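## Task

Close the lid on tube D3 in the cooling block until it clicks locked. Leave every other lid in its present state, either swung open to at least its lock point or clicked shut. When finished, each tube must sit all the way down in its own well, not propped up by an adjacent lid. Release the gripper and back the hand away.

## Robot and tools

Robot: one 6-joint arm (big_yam) carrying a two-finger parallel gripper. There is no second arm. Joints from the base outward are waist, shoulder, elbow, wrist pitch, wrist yaw and wrist roll, followed by the finger gap.

Block layout: row A is the row farthest from the robot and column 1 is on the robot's left. The block and tubes are loose, and the block has to finish lying flat on the mat. A lid that merely sits on its rim looks closed but is not latched; it must be pressed until it snaps.

Frames: results report the hand in the scene frame. Its origin is on the tabletop under the arm's base, +z is up, and +y is to the left when facing along +x. The base may be slightly tilted. end_effector_position (metres) is the point between the finger pads, roughly 1 cm short of the fingertips; orientation is end_effector_quat_wxyz. The reported position can be a little wrong, more so far from the base. In the gripper's own axes, the fingers point along +z and open and close along y.

The row format (used by every motion): 7 numbers, each in [-1, 1], in the order dx, dy, dz, rx, ry, rz, opening. The first six are an offset, not a pose, expressed in the gripper's own axes. They count from the gripper pose given in the most recent result that shows it; before any such result in the current scene, and for the second or later call in one reply, they count from wherever the hand is when the motion starts. Scale: 1.0 equals 0.6 m for dx, dy, dz and 180 degrees for rx, ry, rz, which together form a single rotation vector. Opening is absolute: +1 is fully open (0.094 m), -1 is shut. All zeros do not mean hold still; they drive the hand back to the reference pose.

execute_actions: argument actions is a list holding one item or none. An empty list just returns the current state with pictures. An action item {"rows": [...], "steps": n} has 1 to 15 rows and 3 to 15 steps (each 1/30 s, default 15); one row per step, and the last row repeats if rows run out. Every row is measured from the same reference pose, not from the previous row. A wait item {"steps": n} (up to 300) sends nothing and finishes n steps after the previous result, with your reply time included. pictures (true/false) asks for camera images; otherwise images come only with an empty list. A rejected call moves nothing.

move: target is one row as above. speed is the path's top speed in m/s, 0.002 to 0.5 (default 0.25); rotation is capped at twice that in rad/s. The straight path takes 0.5 to 10 s and is cut off at 10 s. It does not stop for obstacles, and the hand can lag, drift, or exceed speed, especially with the arm near full stretch. Faster motion and aiming further beyond a contact both mean harder impacts. The opening is sent when the move begins. The result has a move: line giving the ending (done, off_target, moving, held, fault), the limits that acted (paced = pose was clipped; held = some steps were blocked, after which the arm may jump fast), and the distance to target.

wait: seconds from 0 to 10; nothing new is commanded.

zoom_image: camera is one of cam_head_left, cam_head_right, cam_high, cam_low, cam_wrist; region is [x0, y0, x1, y1] in pixels of that camera's latest 504x504 image, top-left origin, no bigger than 504 by 504.

read_manual gives only licence text. finished_scene takes the current scene's number, ends it for good and reports whether the goal was met; it then gives the next task. Replying without calling a tool ends everything.

Timing: each action's result is captured 3 steps before it finishes; those steps run while you think. Your reply time also passes in the simulation. After an action, the arm keeps going only to the last clipped pose, so read the result's pose and send the remainder. A line Hand target appears only when nothing is kept back.

Motion limits: every step, the command is clipped to 70 mm and 16 degrees from the measured pose; position wins over orientation when both cannot be met. Moves usually finish a centimetre or more off, mostly low, and very small offsets may not move the hand at all. To keep height, aim back up to the wanted pose in the first call of a reply and send zeros after, aiming higher if it still sags. Pressing a small offset against something rigid does not push harder; against something that yields it does.

Result lines: joint positions (rad, then finger gap in m) and velocities; joint ranges are waist -2.880 to 2.880, shoulder 0.000 to 3.142, elbow 0.000 to 3.019, wrist pitch -1.693 to 1.571, wrist yaw -1.571 to 1.571, wrist roll -2.094 to 2.094. grip_measured is the finger opening on the command scale (off by up to about 1 mm). To hold something, command roughly 0.03 below grip_measured. HELD marks steps the clearance check blocked; pose unreachable means it altered or stopped the command (a mount under the base counts as arm). FAULT means a stop. MOTOR HOT warns from 85 °C; at 100 °C the arm drops.

Avoid: knocking anything off the table, tipping or lifting the block, slams, hard hits, strong shoves, changing other lids, leaving a tube raised, and holding loads long. Loose objects may occasionally get nudged by something else.

Each tool is called after "Call:" as name([rows], argument=value, ...), one row to a line, values as JSON.

## Session

Call:
execute_actions(actions=[])

Scene clock: 0.00 s of 6600.00 s.
end_effector_position=(+0.1756, +0.3540, +0.3379) grip_measured=+1.000 end_effector_quat_wxyz=(-0.002, -0.665, +0.746, -0.038)
Joint positions: [ 1.135  0.643  0.865 -1.185 -0.102 -0.425  0.094]
Joint velocities: [-0.005 -0.005  0.002 -0.022 -0.022 -0.037  0.   ]
Hand target: +0.179, +0.364, +0.347; +0.011, -0.666, +0.745, -0.034

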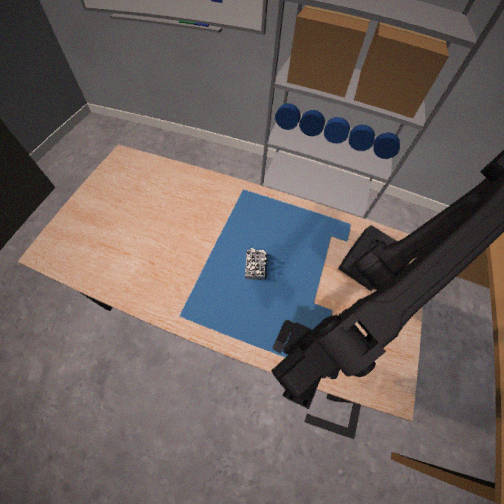

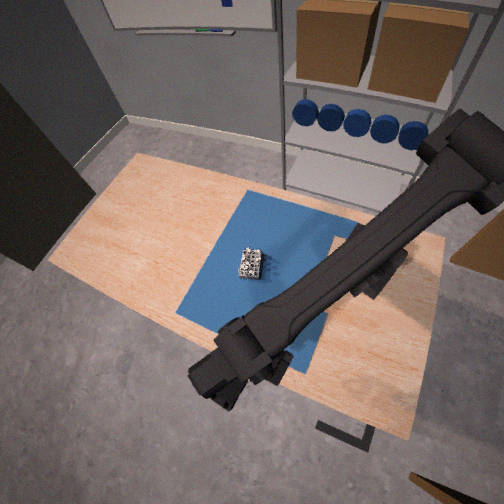

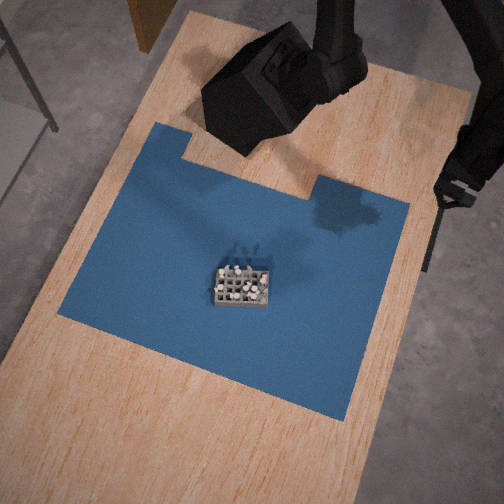

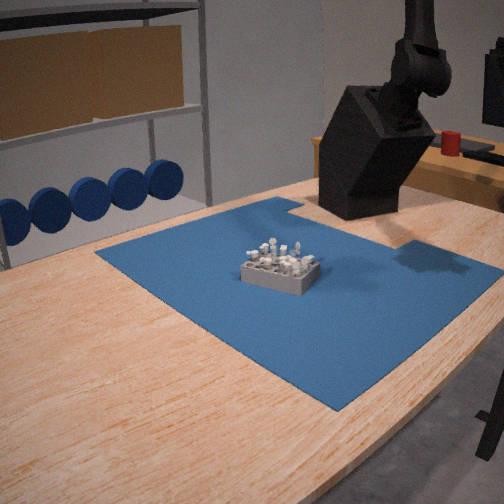

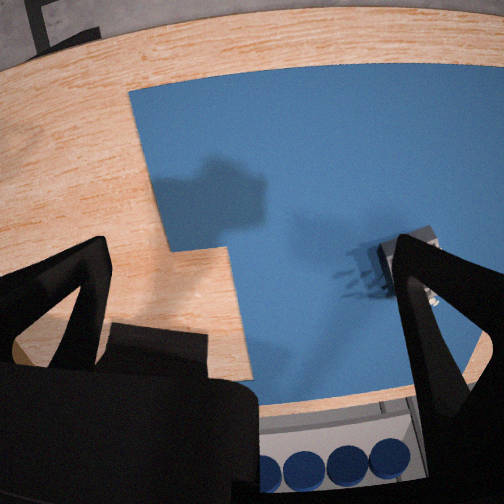

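Call:
zoom_image(camera="cam_high", region=[200, 250, 290, 320])

Call:
zoom_image(camera="cam_low", region=[230, 225, 330, 305])

Region (200, 250, 290, 320) of cam_high's 504x504 image, scaled by 5.600, with more detail than that image has.

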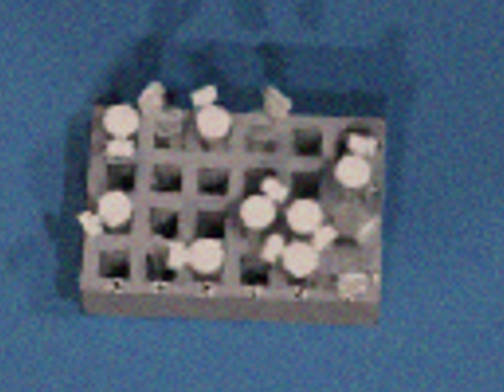

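Region (230, 225, 330, 305) of cam_low's 504x504 image, scaled by 5.040, with more detail than that image has; it fills the top 403 rows of this view, and the rest is white.

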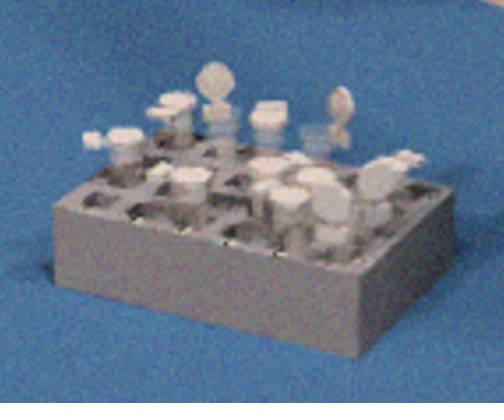

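Call:
move(target=[0.408,-0.288,0.357,0,0,0,1])

Scene clock: 2.77 s of 6600.00 s.
end_effector_position=(+0.3072, +0.0692, +0.1399) grip_measured=+1.000 end_effector_quat_wxyz=(-0.023, -0.654, +0.756, -0.030)
Joint positions: [ 0.236  1.432  0.513 -0.381 -0.526 -1.265  0.094]
Joint velocities: [-0.005 -0.024 -0.002 -0.012 -0.051  0.007  0.   ]
Hand target: +0.323, +0.074, +0.145; -0.007, -0.665, +0.746, -0.039
Off the commanded pose: 0.024 m, 3 deg.
Kept back: nothing.
move: off_target

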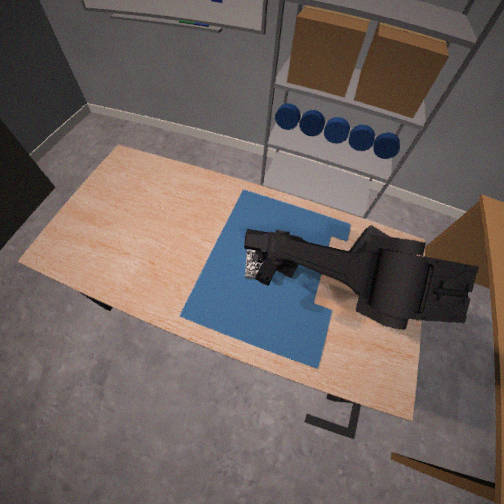

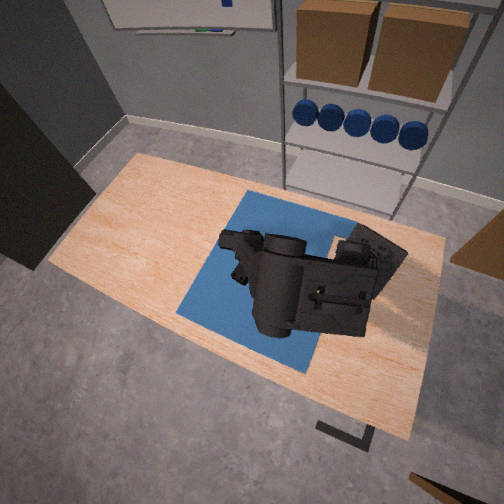

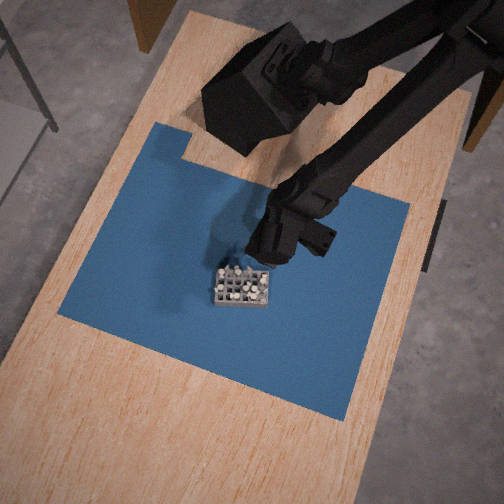

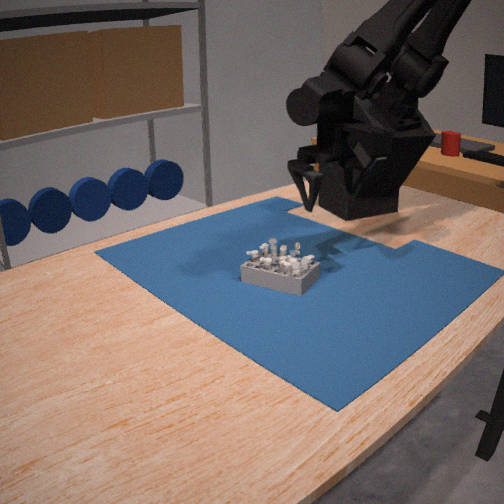

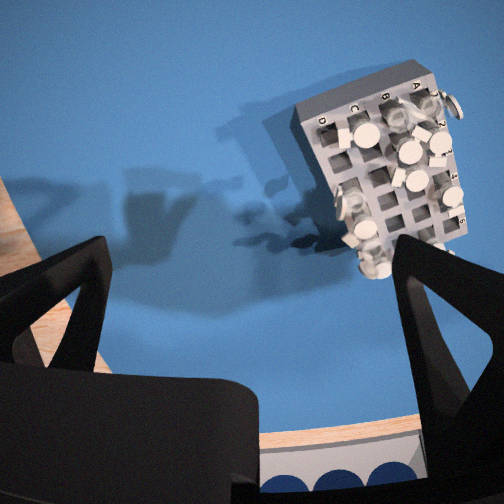

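Call:
zoom_image(camera="cam_wrist", region=[280, 50, 500, 290])

Region (280, 50, 500, 290) of cam_wrist's 504x504 image, scaled by 2.100, with more detail than that image has; it fills the left 462 columns of this view, and the rest is white.

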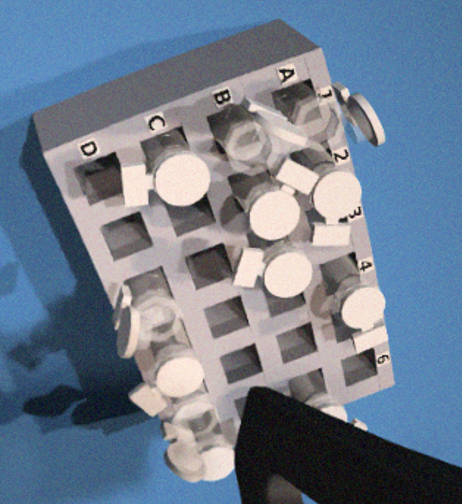

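Call:
move(target=[0.045,-0.125,0.055,0,0,0,1], speed=0.1)

Scene clock: 4.43 s of 6600.00 s.
end_effector_position=(+0.3652, +0.0303, +0.1076) grip_measured=+1.000 end_effector_quat_wxyz=(-0.033, -0.648, +0.761, -0.023)
Joint positions: [ 0.176  1.694  0.691 -0.359 -0.54  -1.332  0.094]
Joint velocities: [-0.005  0.015 -0.017 -0.002  0.007 -0.007  0.   ]
Hand target: +0.377, +0.028, +0.109; -0.024, -0.653, +0.756, -0.030
Off the commanded pose: 0.013 m, 2 deg.
Kept back: nothing.
move: off_target

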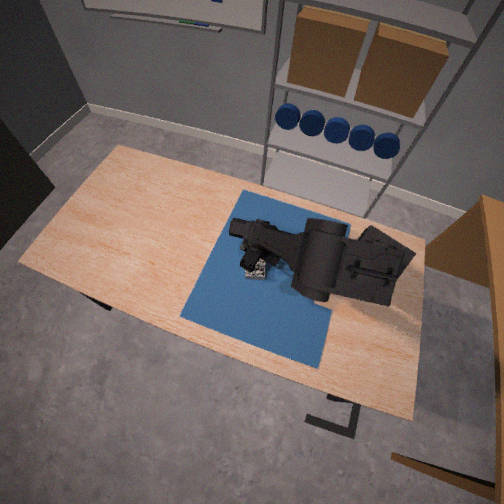

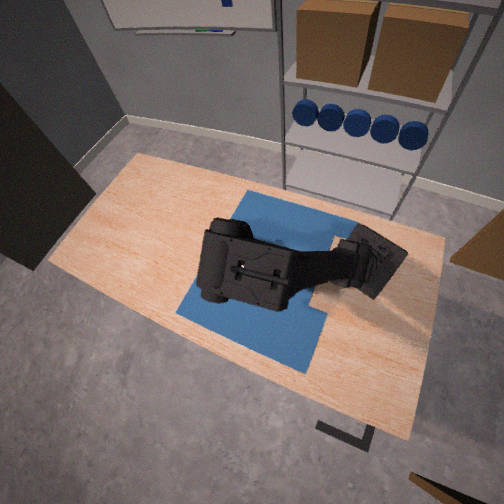

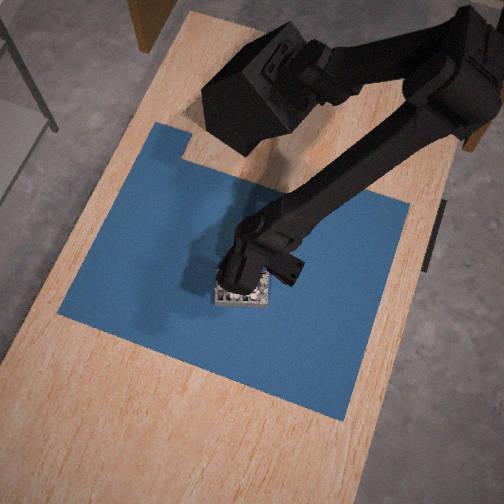

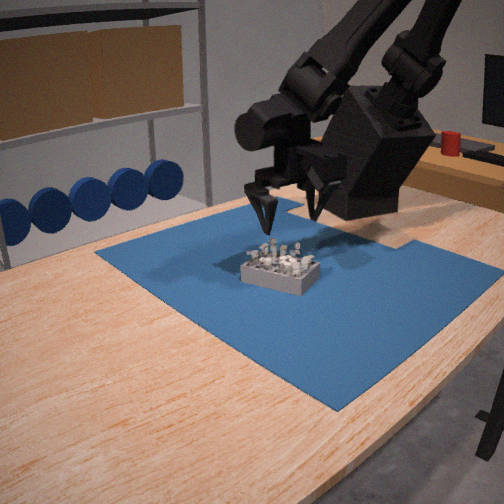

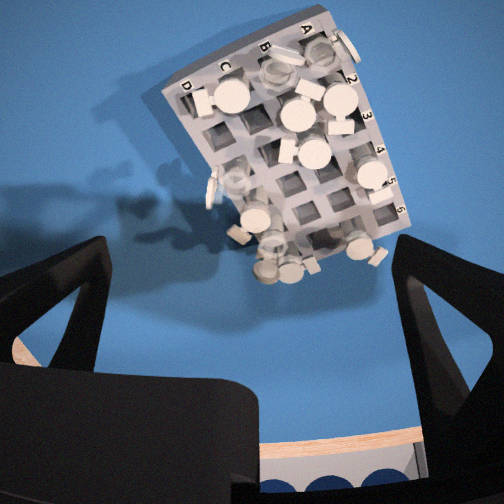

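Call:
move(target=[0.0,-0.03,0.055,0,0,0,1], speed=0.05)

Scene clock: 5.77 s of 6600.00 s.
end_effector_position=(+0.3743, +0.0227, +0.0783) grip_measured=+1.000 end_effector_quat_wxyz=(-0.037, -0.646, +0.763, -0.020)
Joint positions: [ 0.202  1.797  0.732 -0.293 -0.535 -1.303  0.094]
Joint velocities: [-0.015 -0.005 -0.007  0.012 -0.037  0.022  0.   ]
Hand target: +0.382, +0.025, +0.074; -0.033, -0.648, +0.761, -0.023
Off the commanded pose: 0.009 m, 1 deg.
Kept back: nothing.
move: done

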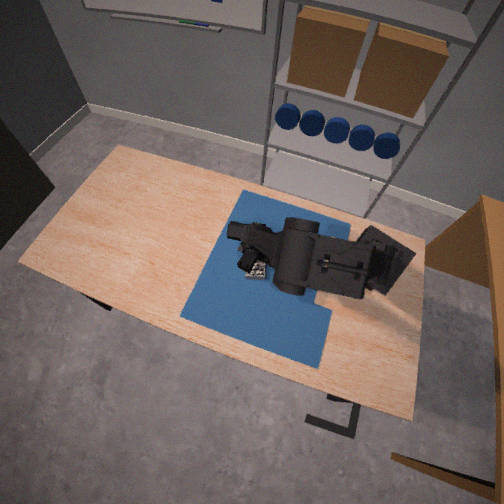

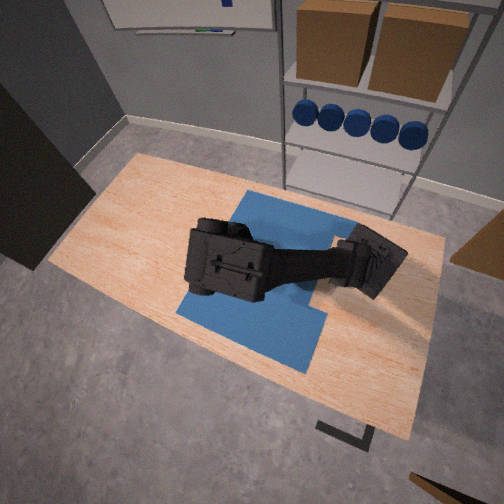

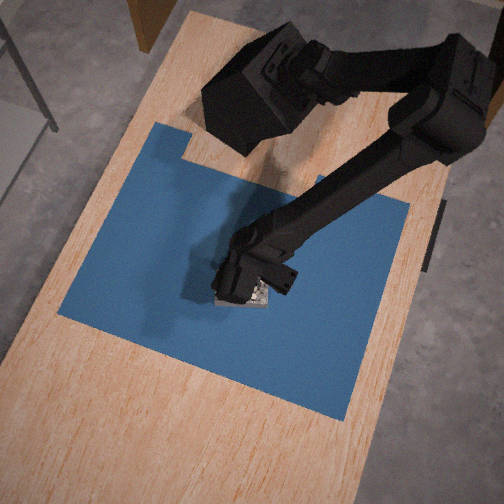

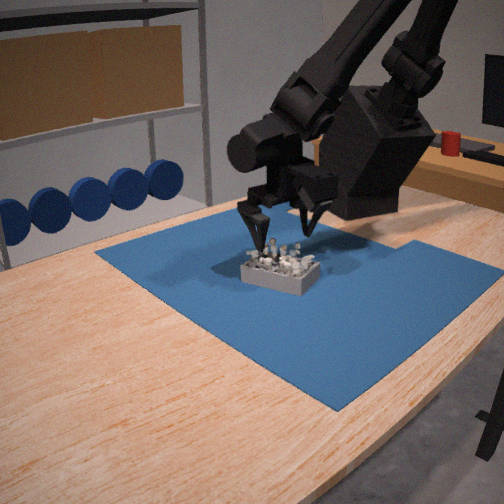

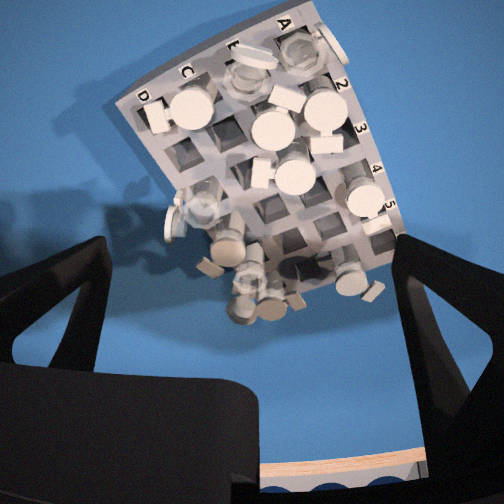

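Call:
move(target=[-0.006,-0.028,0.02,0,0,0,1], speed=0.03)

Scene clock: 6.97 s of 6600.00 s.
end_effector_position=(+0.3858, +0.0205, +0.0703) grip_measured=+1.000 end_effector_quat_wxyz=(-0.037, -0.645, +0.763, -0.020)
Joint positions: [ 0.206  1.833  0.769 -0.293 -0.535 -1.299  0.094]
Joint velocities: [-0.005 -0.005 -0.007 -0.002 -0.007 -0.037  0.   ]
Hand target: +0.391, +0.022, +0.066; -0.037, -0.646, +0.762, -0.020
Off the commanded pose: 0.007 m, 0 deg.
Kept back: nothing.
move: done

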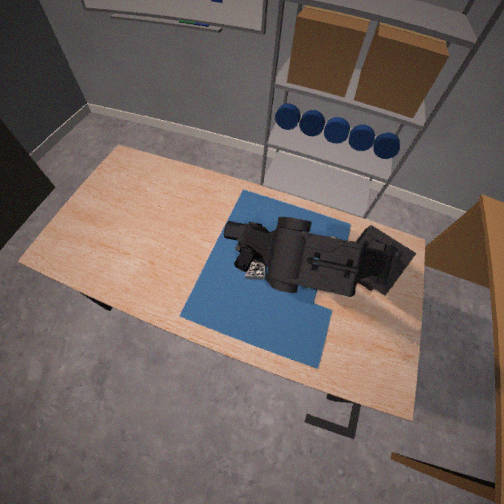

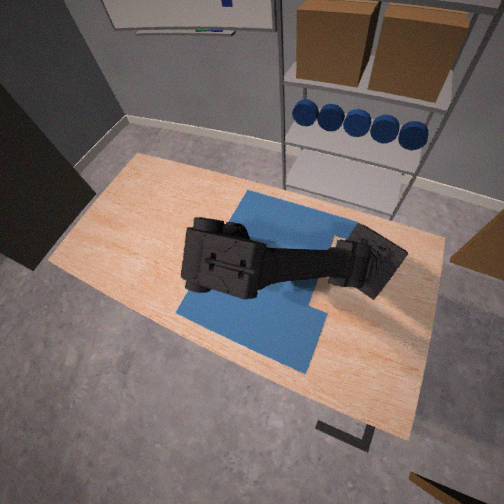

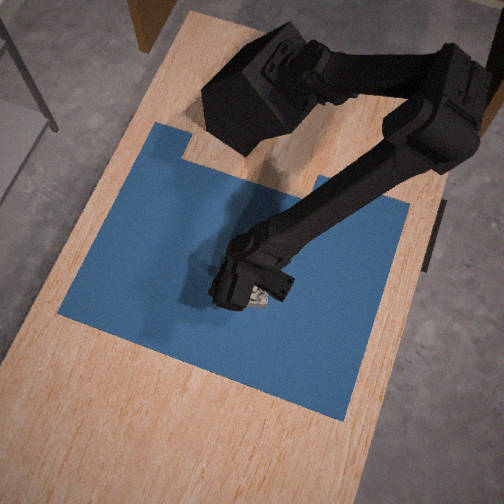

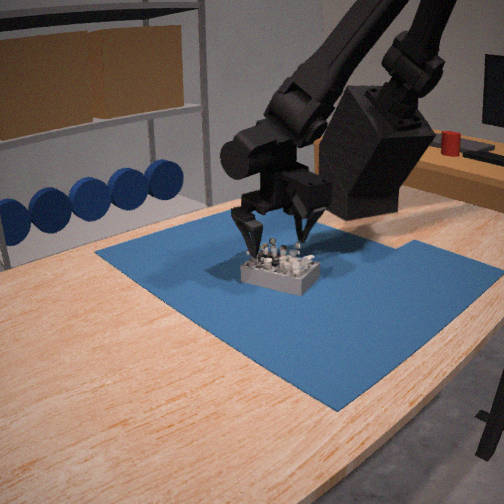

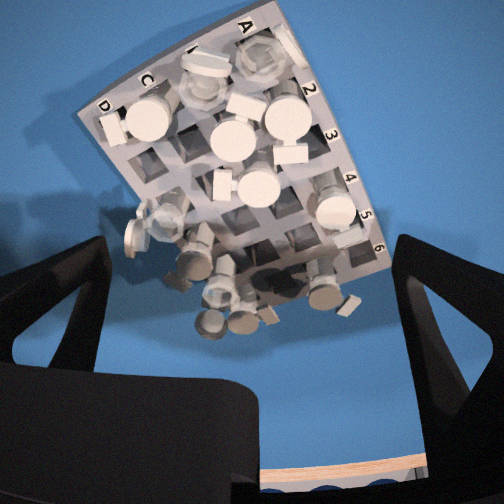

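Call:
move(target=[-0.008,-0.042,0.004,0,0,0,1], speed=0.02)

Call:
zoom_image(camera="cam_wrist", region=[20, 140, 240, 340])

Call:
zoom_image(camera="cam_low", region=[230, 205, 340, 295])

Scene clock: 8.70 s of 6600.00 s.
end_effector_position=(+0.3968, +0.0204, +0.0679) grip_measured=+1.000 end_effector_quat_wxyz=(-0.043, -0.642, +0.766, -0.016)
Joint positions: [ 0.206  1.854  0.813 -0.332 -0.535 -1.299  0.094]
Joint velocities: [ 0.005 -0.005 -0.007 -0.007 -0.022  0.037  0.   ]
Hand target: +0.411, +0.021, +0.067; -0.037, -0.645, +0.763, -0.020
Off the commanded pose: 0.015 m, 1 deg.
Kept back: nothing.
move: off_target

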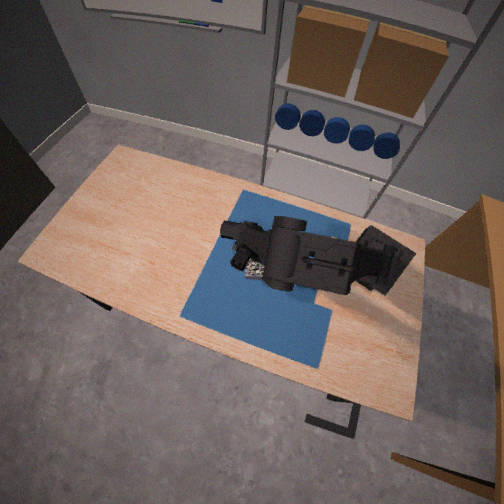

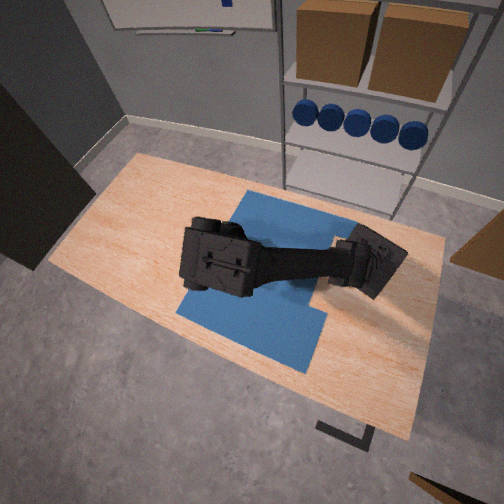

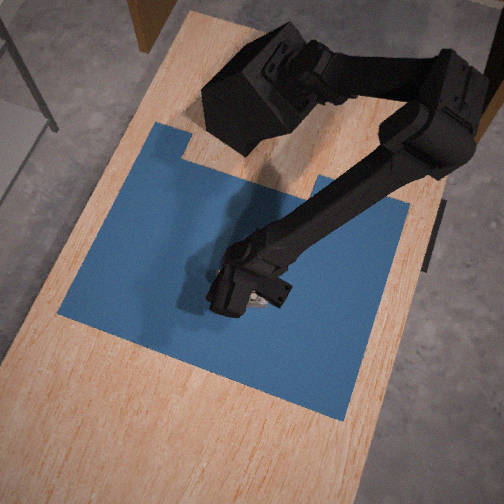

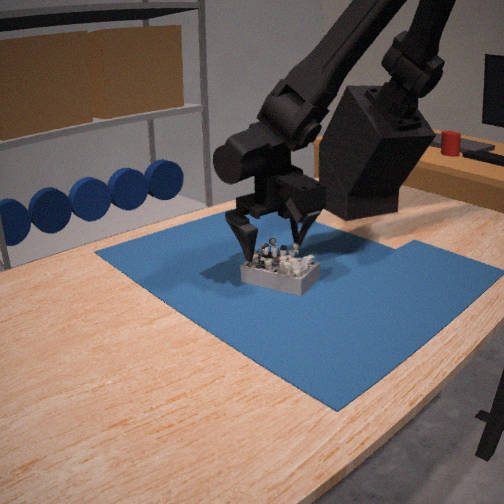

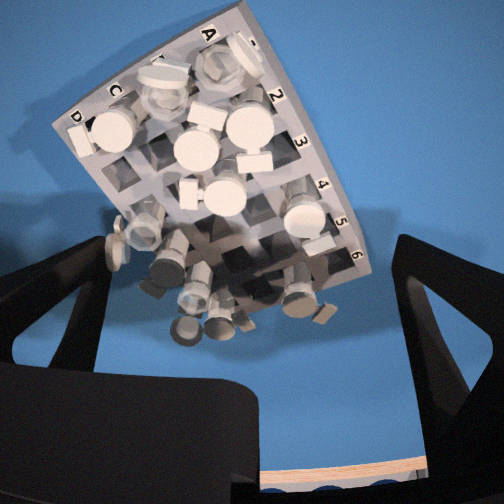

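Region (20, 140, 240, 340) of cam_wrist's 504x504 image, scaled by 2.291, with more detail than that image has; it fills the top 458 rows of this view, and the rest is white.

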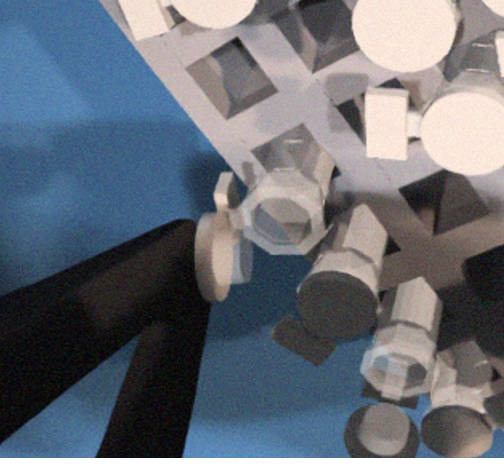

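Region (230, 205, 340, 295) of cam_low's 504x504 image, scaled by 4.582, with more detail than that image has; it fills the top 412 rows of this view, and the rest is white.

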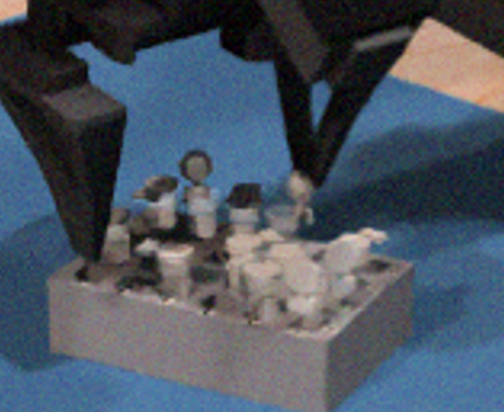

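Call:
move(target=[0,-0.023,0.0,0,0,0,0.7], speed=0.02)

Call:
zoom_image(camera="cam_wrist", region=[20, 140, 240, 340])

Call:
zoom_image(camera="cam_low", region=[230, 205, 340, 295])

Scene clock: 9.90 s of 6600.00 s.
end_effector_position=(+0.4070, +0.0220, +0.0684) grip_measured=+0.702 end_effector_quat_wxyz=(-0.040, -0.643, +0.764, -0.017)
Joint positions: [ 0.206  1.859  0.837 -0.344 -0.535 -1.299  0.08 ]
Joint velocities: [ 0.005  0.005  0.002 -0.002 -0.007 -0.007  0.001]
Hand target: +0.410, +0.018, +0.067; -0.043, -0.642, +0.766, -0.016
Off the commanded pose: 0.005 m, 0 deg.
Kept back: nothing.
move: done

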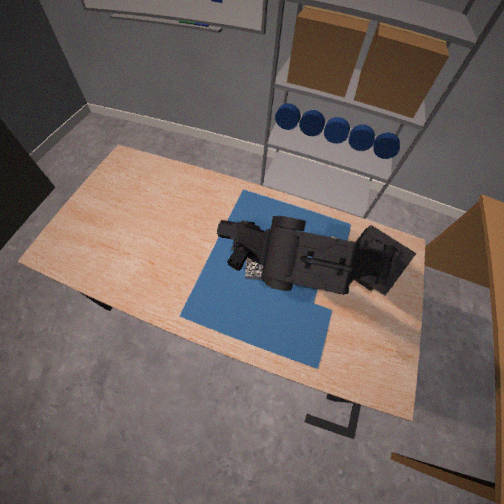

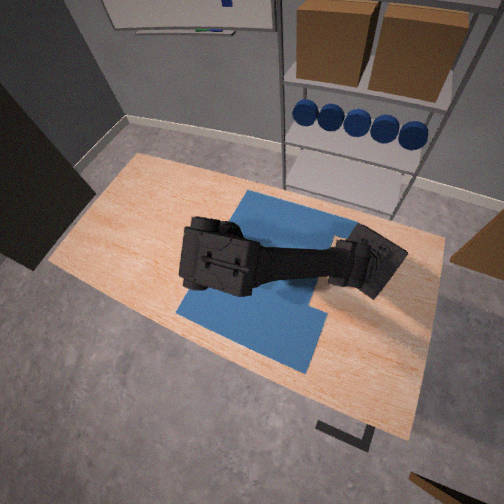

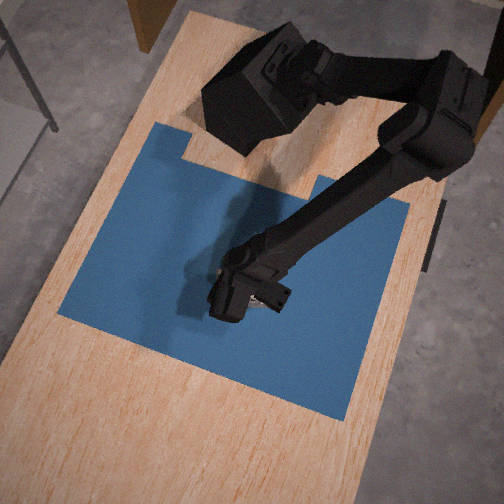

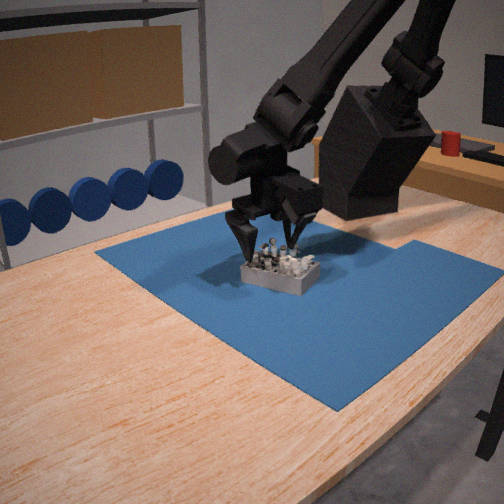

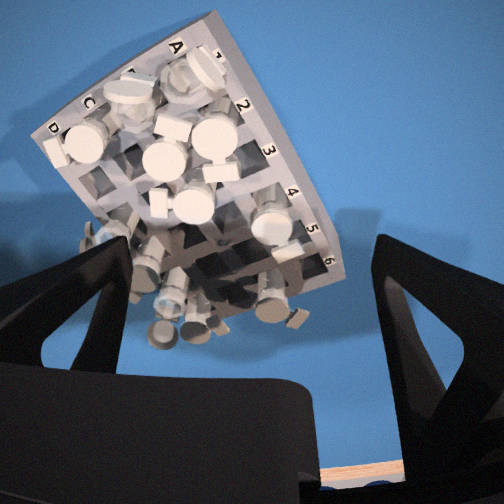

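Region (20, 140, 240, 340) of cam_wrist's 504x504 image, scaled by 2.291, with more detail than that image has; it fills the top 458 rows of this view, and the rest is white.

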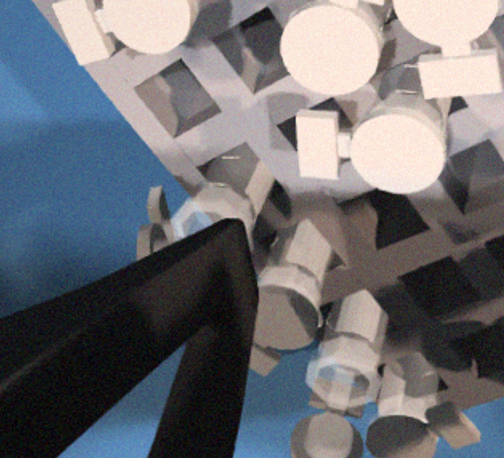

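Region (230, 205, 340, 295) of cam_low's 504x504 image, scaled by 4.582, with more detail than that image has; it fills the top 412 rows of this view, and the rest is white.

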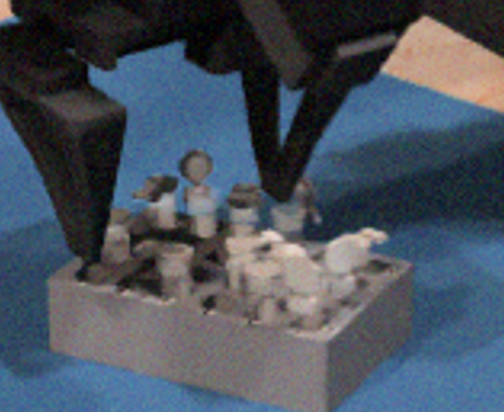

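Call:
move(target=[0,0.0,-0.018,0,0,0,0.7], speed=0.04)

Call:
move(target=[0,0.036,0,0,0,0,1], speed=0.04)

Scene clock: 10.93 s of 6600.00 s.
end_effector_position=(+0.4054, +0.0235, +0.0713) grip_measured=+0.702 end_effector_quat_wxyz=(-0.043, -0.643, +0.765, -0.015)
Joint positions: [ 0.205  1.85   0.837 -0.362 -0.535 -1.303  0.08 ]
Joint velocities: [-0.015 -0.005 -0.012 -0.012  0.081  0.022  0.   ]
Hand target: +0.407, +0.023, +0.079; -0.040, -0.643, +0.764, -0.017
Off the commanded pose: 0.008 m, 0 deg.
Kept back: nothing.
move: done

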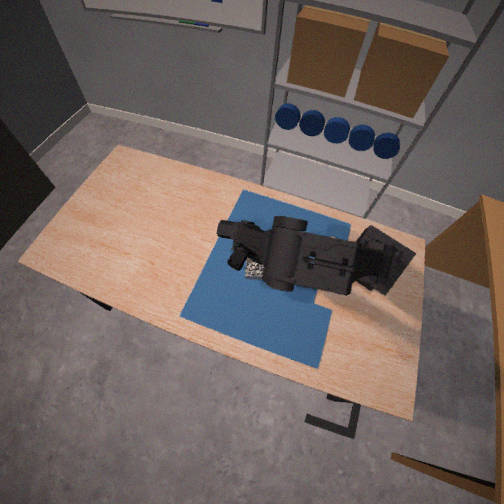

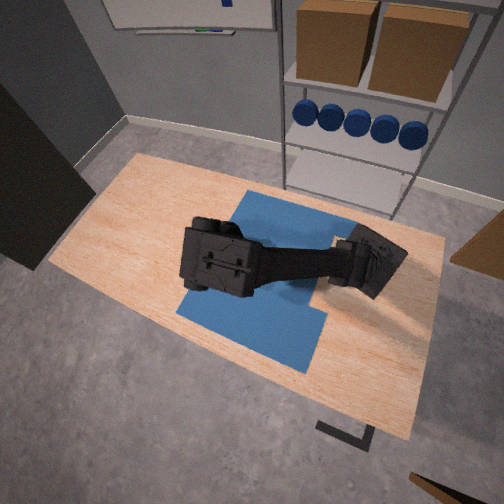

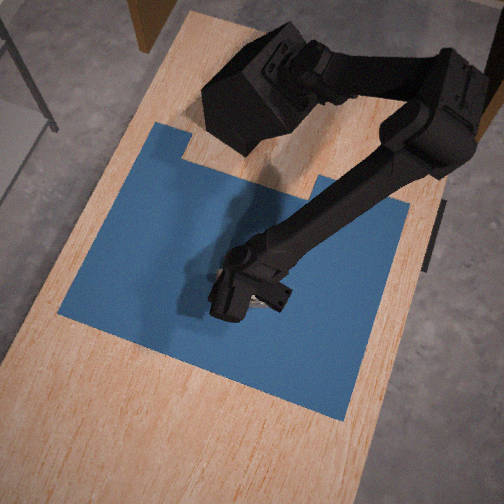

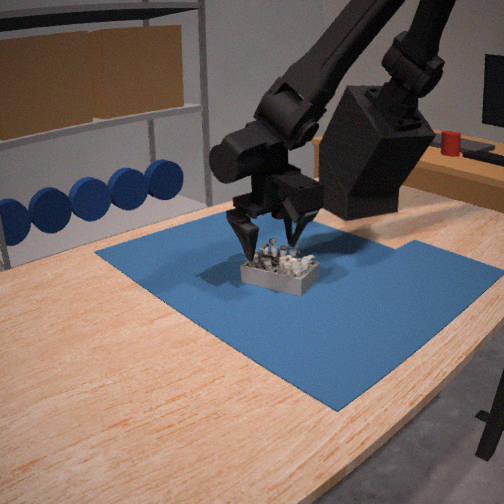

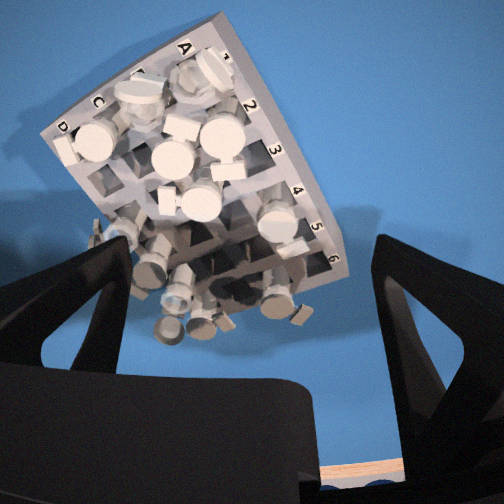

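Scene clock: 11.80 s of 6600.00 s.
end_effector_position=(+0.3797, +0.0213, +0.0706) grip_measured=+1.000 end_effector_quat_wxyz=(-0.051, -0.638, +0.768, -0.010)
Joint positions: [ 0.209  1.833  0.776 -0.337 -0.535 -1.3    0.094]
Joint velocities: [-0.005 -0.015 -0.002 -0.012  0.007 -0.037  0.   ]
Hand target: +0.384, +0.028, +0.072; -0.043, -0.643, +0.765, -0.015
Off the commanded pose: 0.008 m, 1 deg.
Kept back: nothing.
move: done

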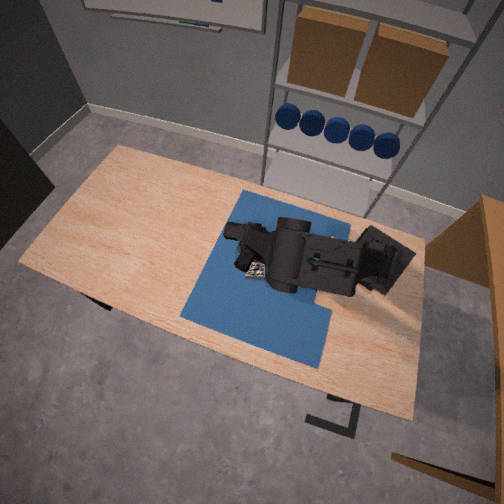

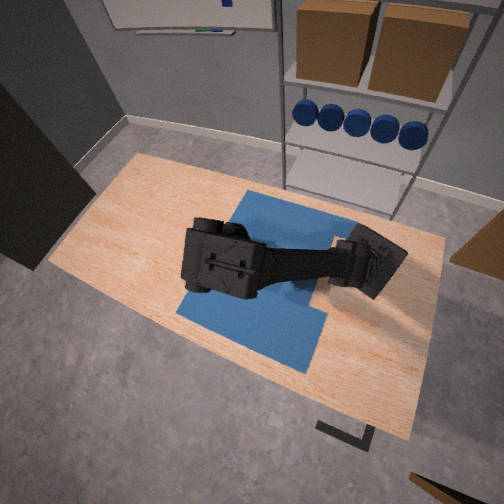

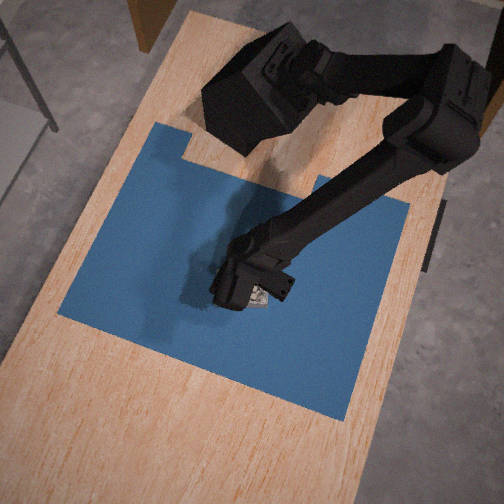

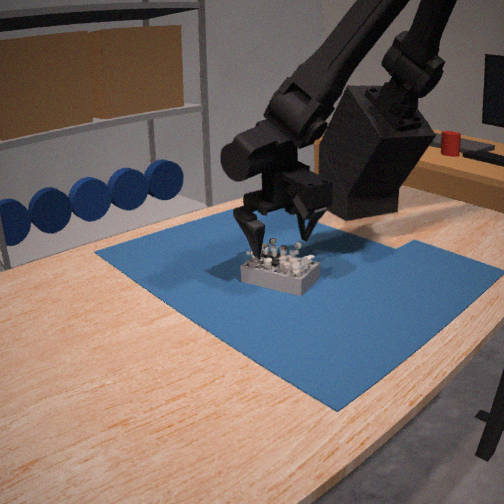

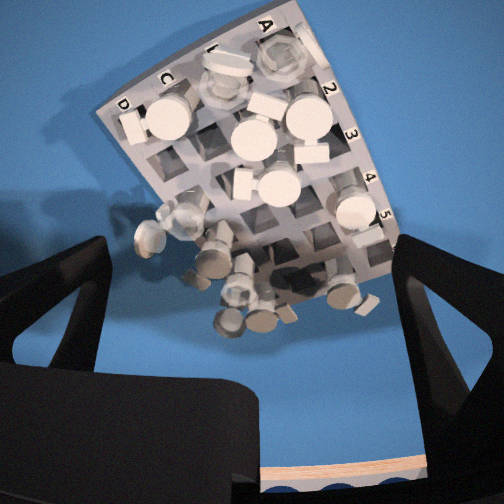

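Call:
zoom_image(camera="cam_wrist", region=[60, 140, 280, 340])

Call:
zoom_image(camera="cam_low", region=[230, 205, 340, 295])

Region (60, 140, 280, 340) of cam_wrist's 504x504 image, scaled by 2.291, with more detail than that image has; it fills the top 458 rows of this view, and the rest is white.

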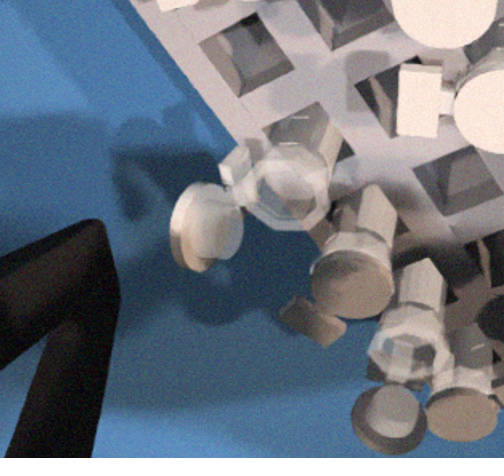

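Region (230, 205, 340, 295) of cam_low's 504x504 image, scaled by 4.582, with more detail than that image has; it fills the top 412 rows of this view, and the rest is white.

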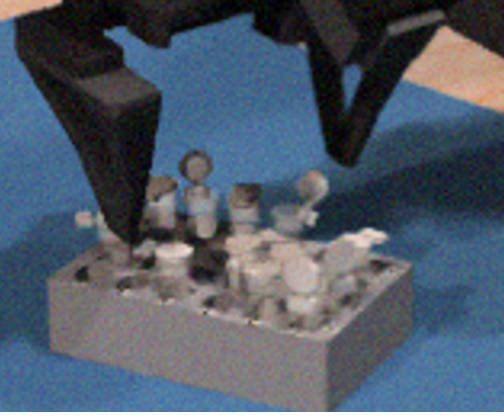

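Call:
move(target=[0,-0.008,0.018,0.035,0,0,1], speed=0.04)

Call:
zoom_image(camera="cam_low", region=[230, 205, 340, 295])

Scene clock: 13.67 s of 6600.00 s.
end_effector_position=(+0.3860, +0.0180, +0.0632) grip_measured=+1.000 end_effector_quat_wxyz=(-0.016, -0.641, +0.766, -0.053)
Joint positions: [ 0.224  1.833  0.718 -0.15  -0.497 -1.224  0.094]
Joint velocities: [ 0.015 -0.005 -0.012  0.012 -0.066  0.037  0.   ]
Hand target: +0.384, +0.020, +0.060; -0.015, -0.640, +0.766, -0.053
Off the commanded pose: 0.005 m, 0 deg.
Kept back: nothing.
move: done

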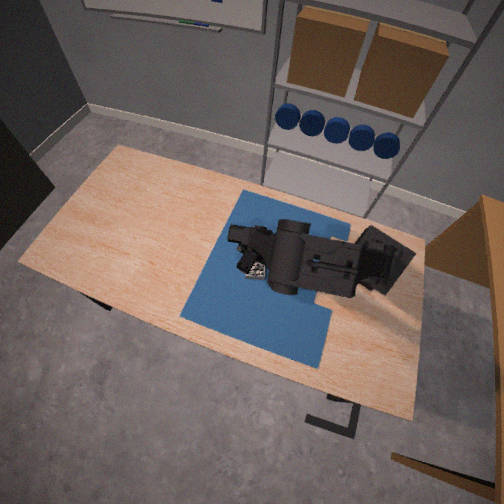

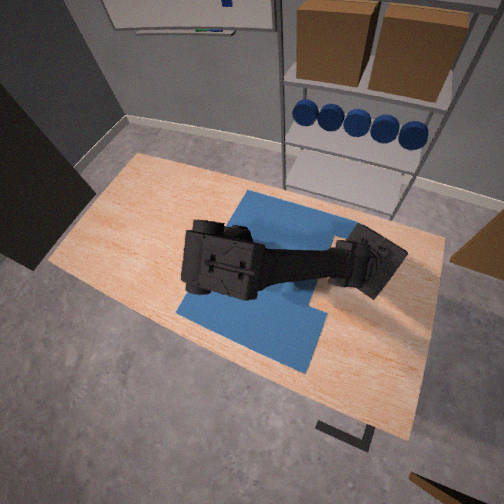

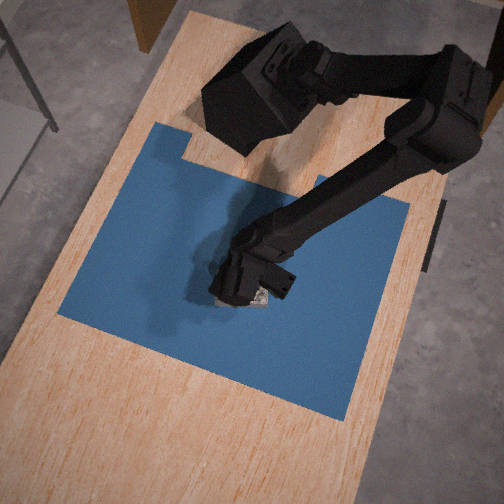

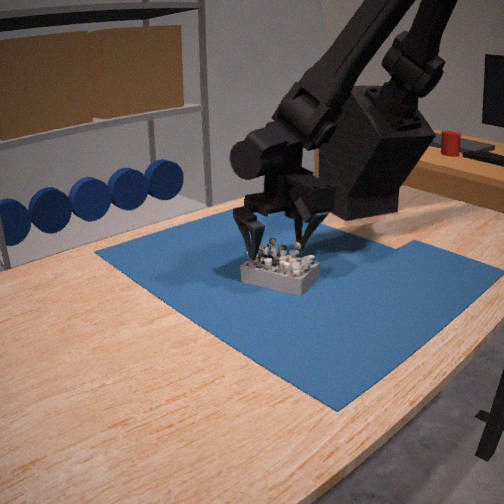

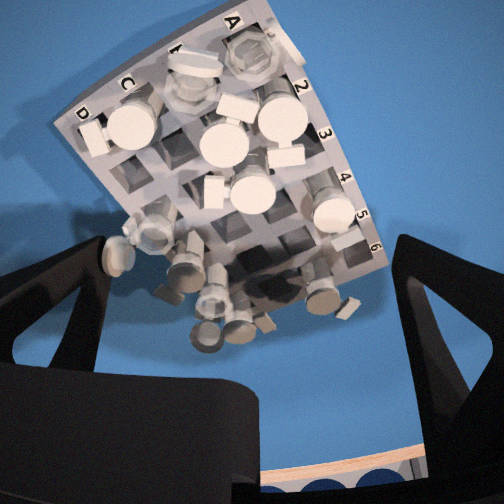

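Region (230, 205, 340, 295) of cam_low's 504x504 image, scaled by 4.582, with more detail than that image has; it fills the top 412 rows of this view, and the rest is white.

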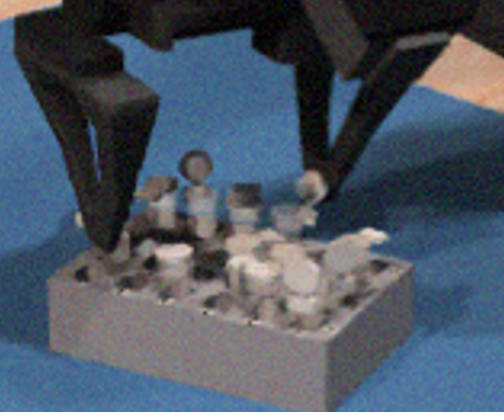

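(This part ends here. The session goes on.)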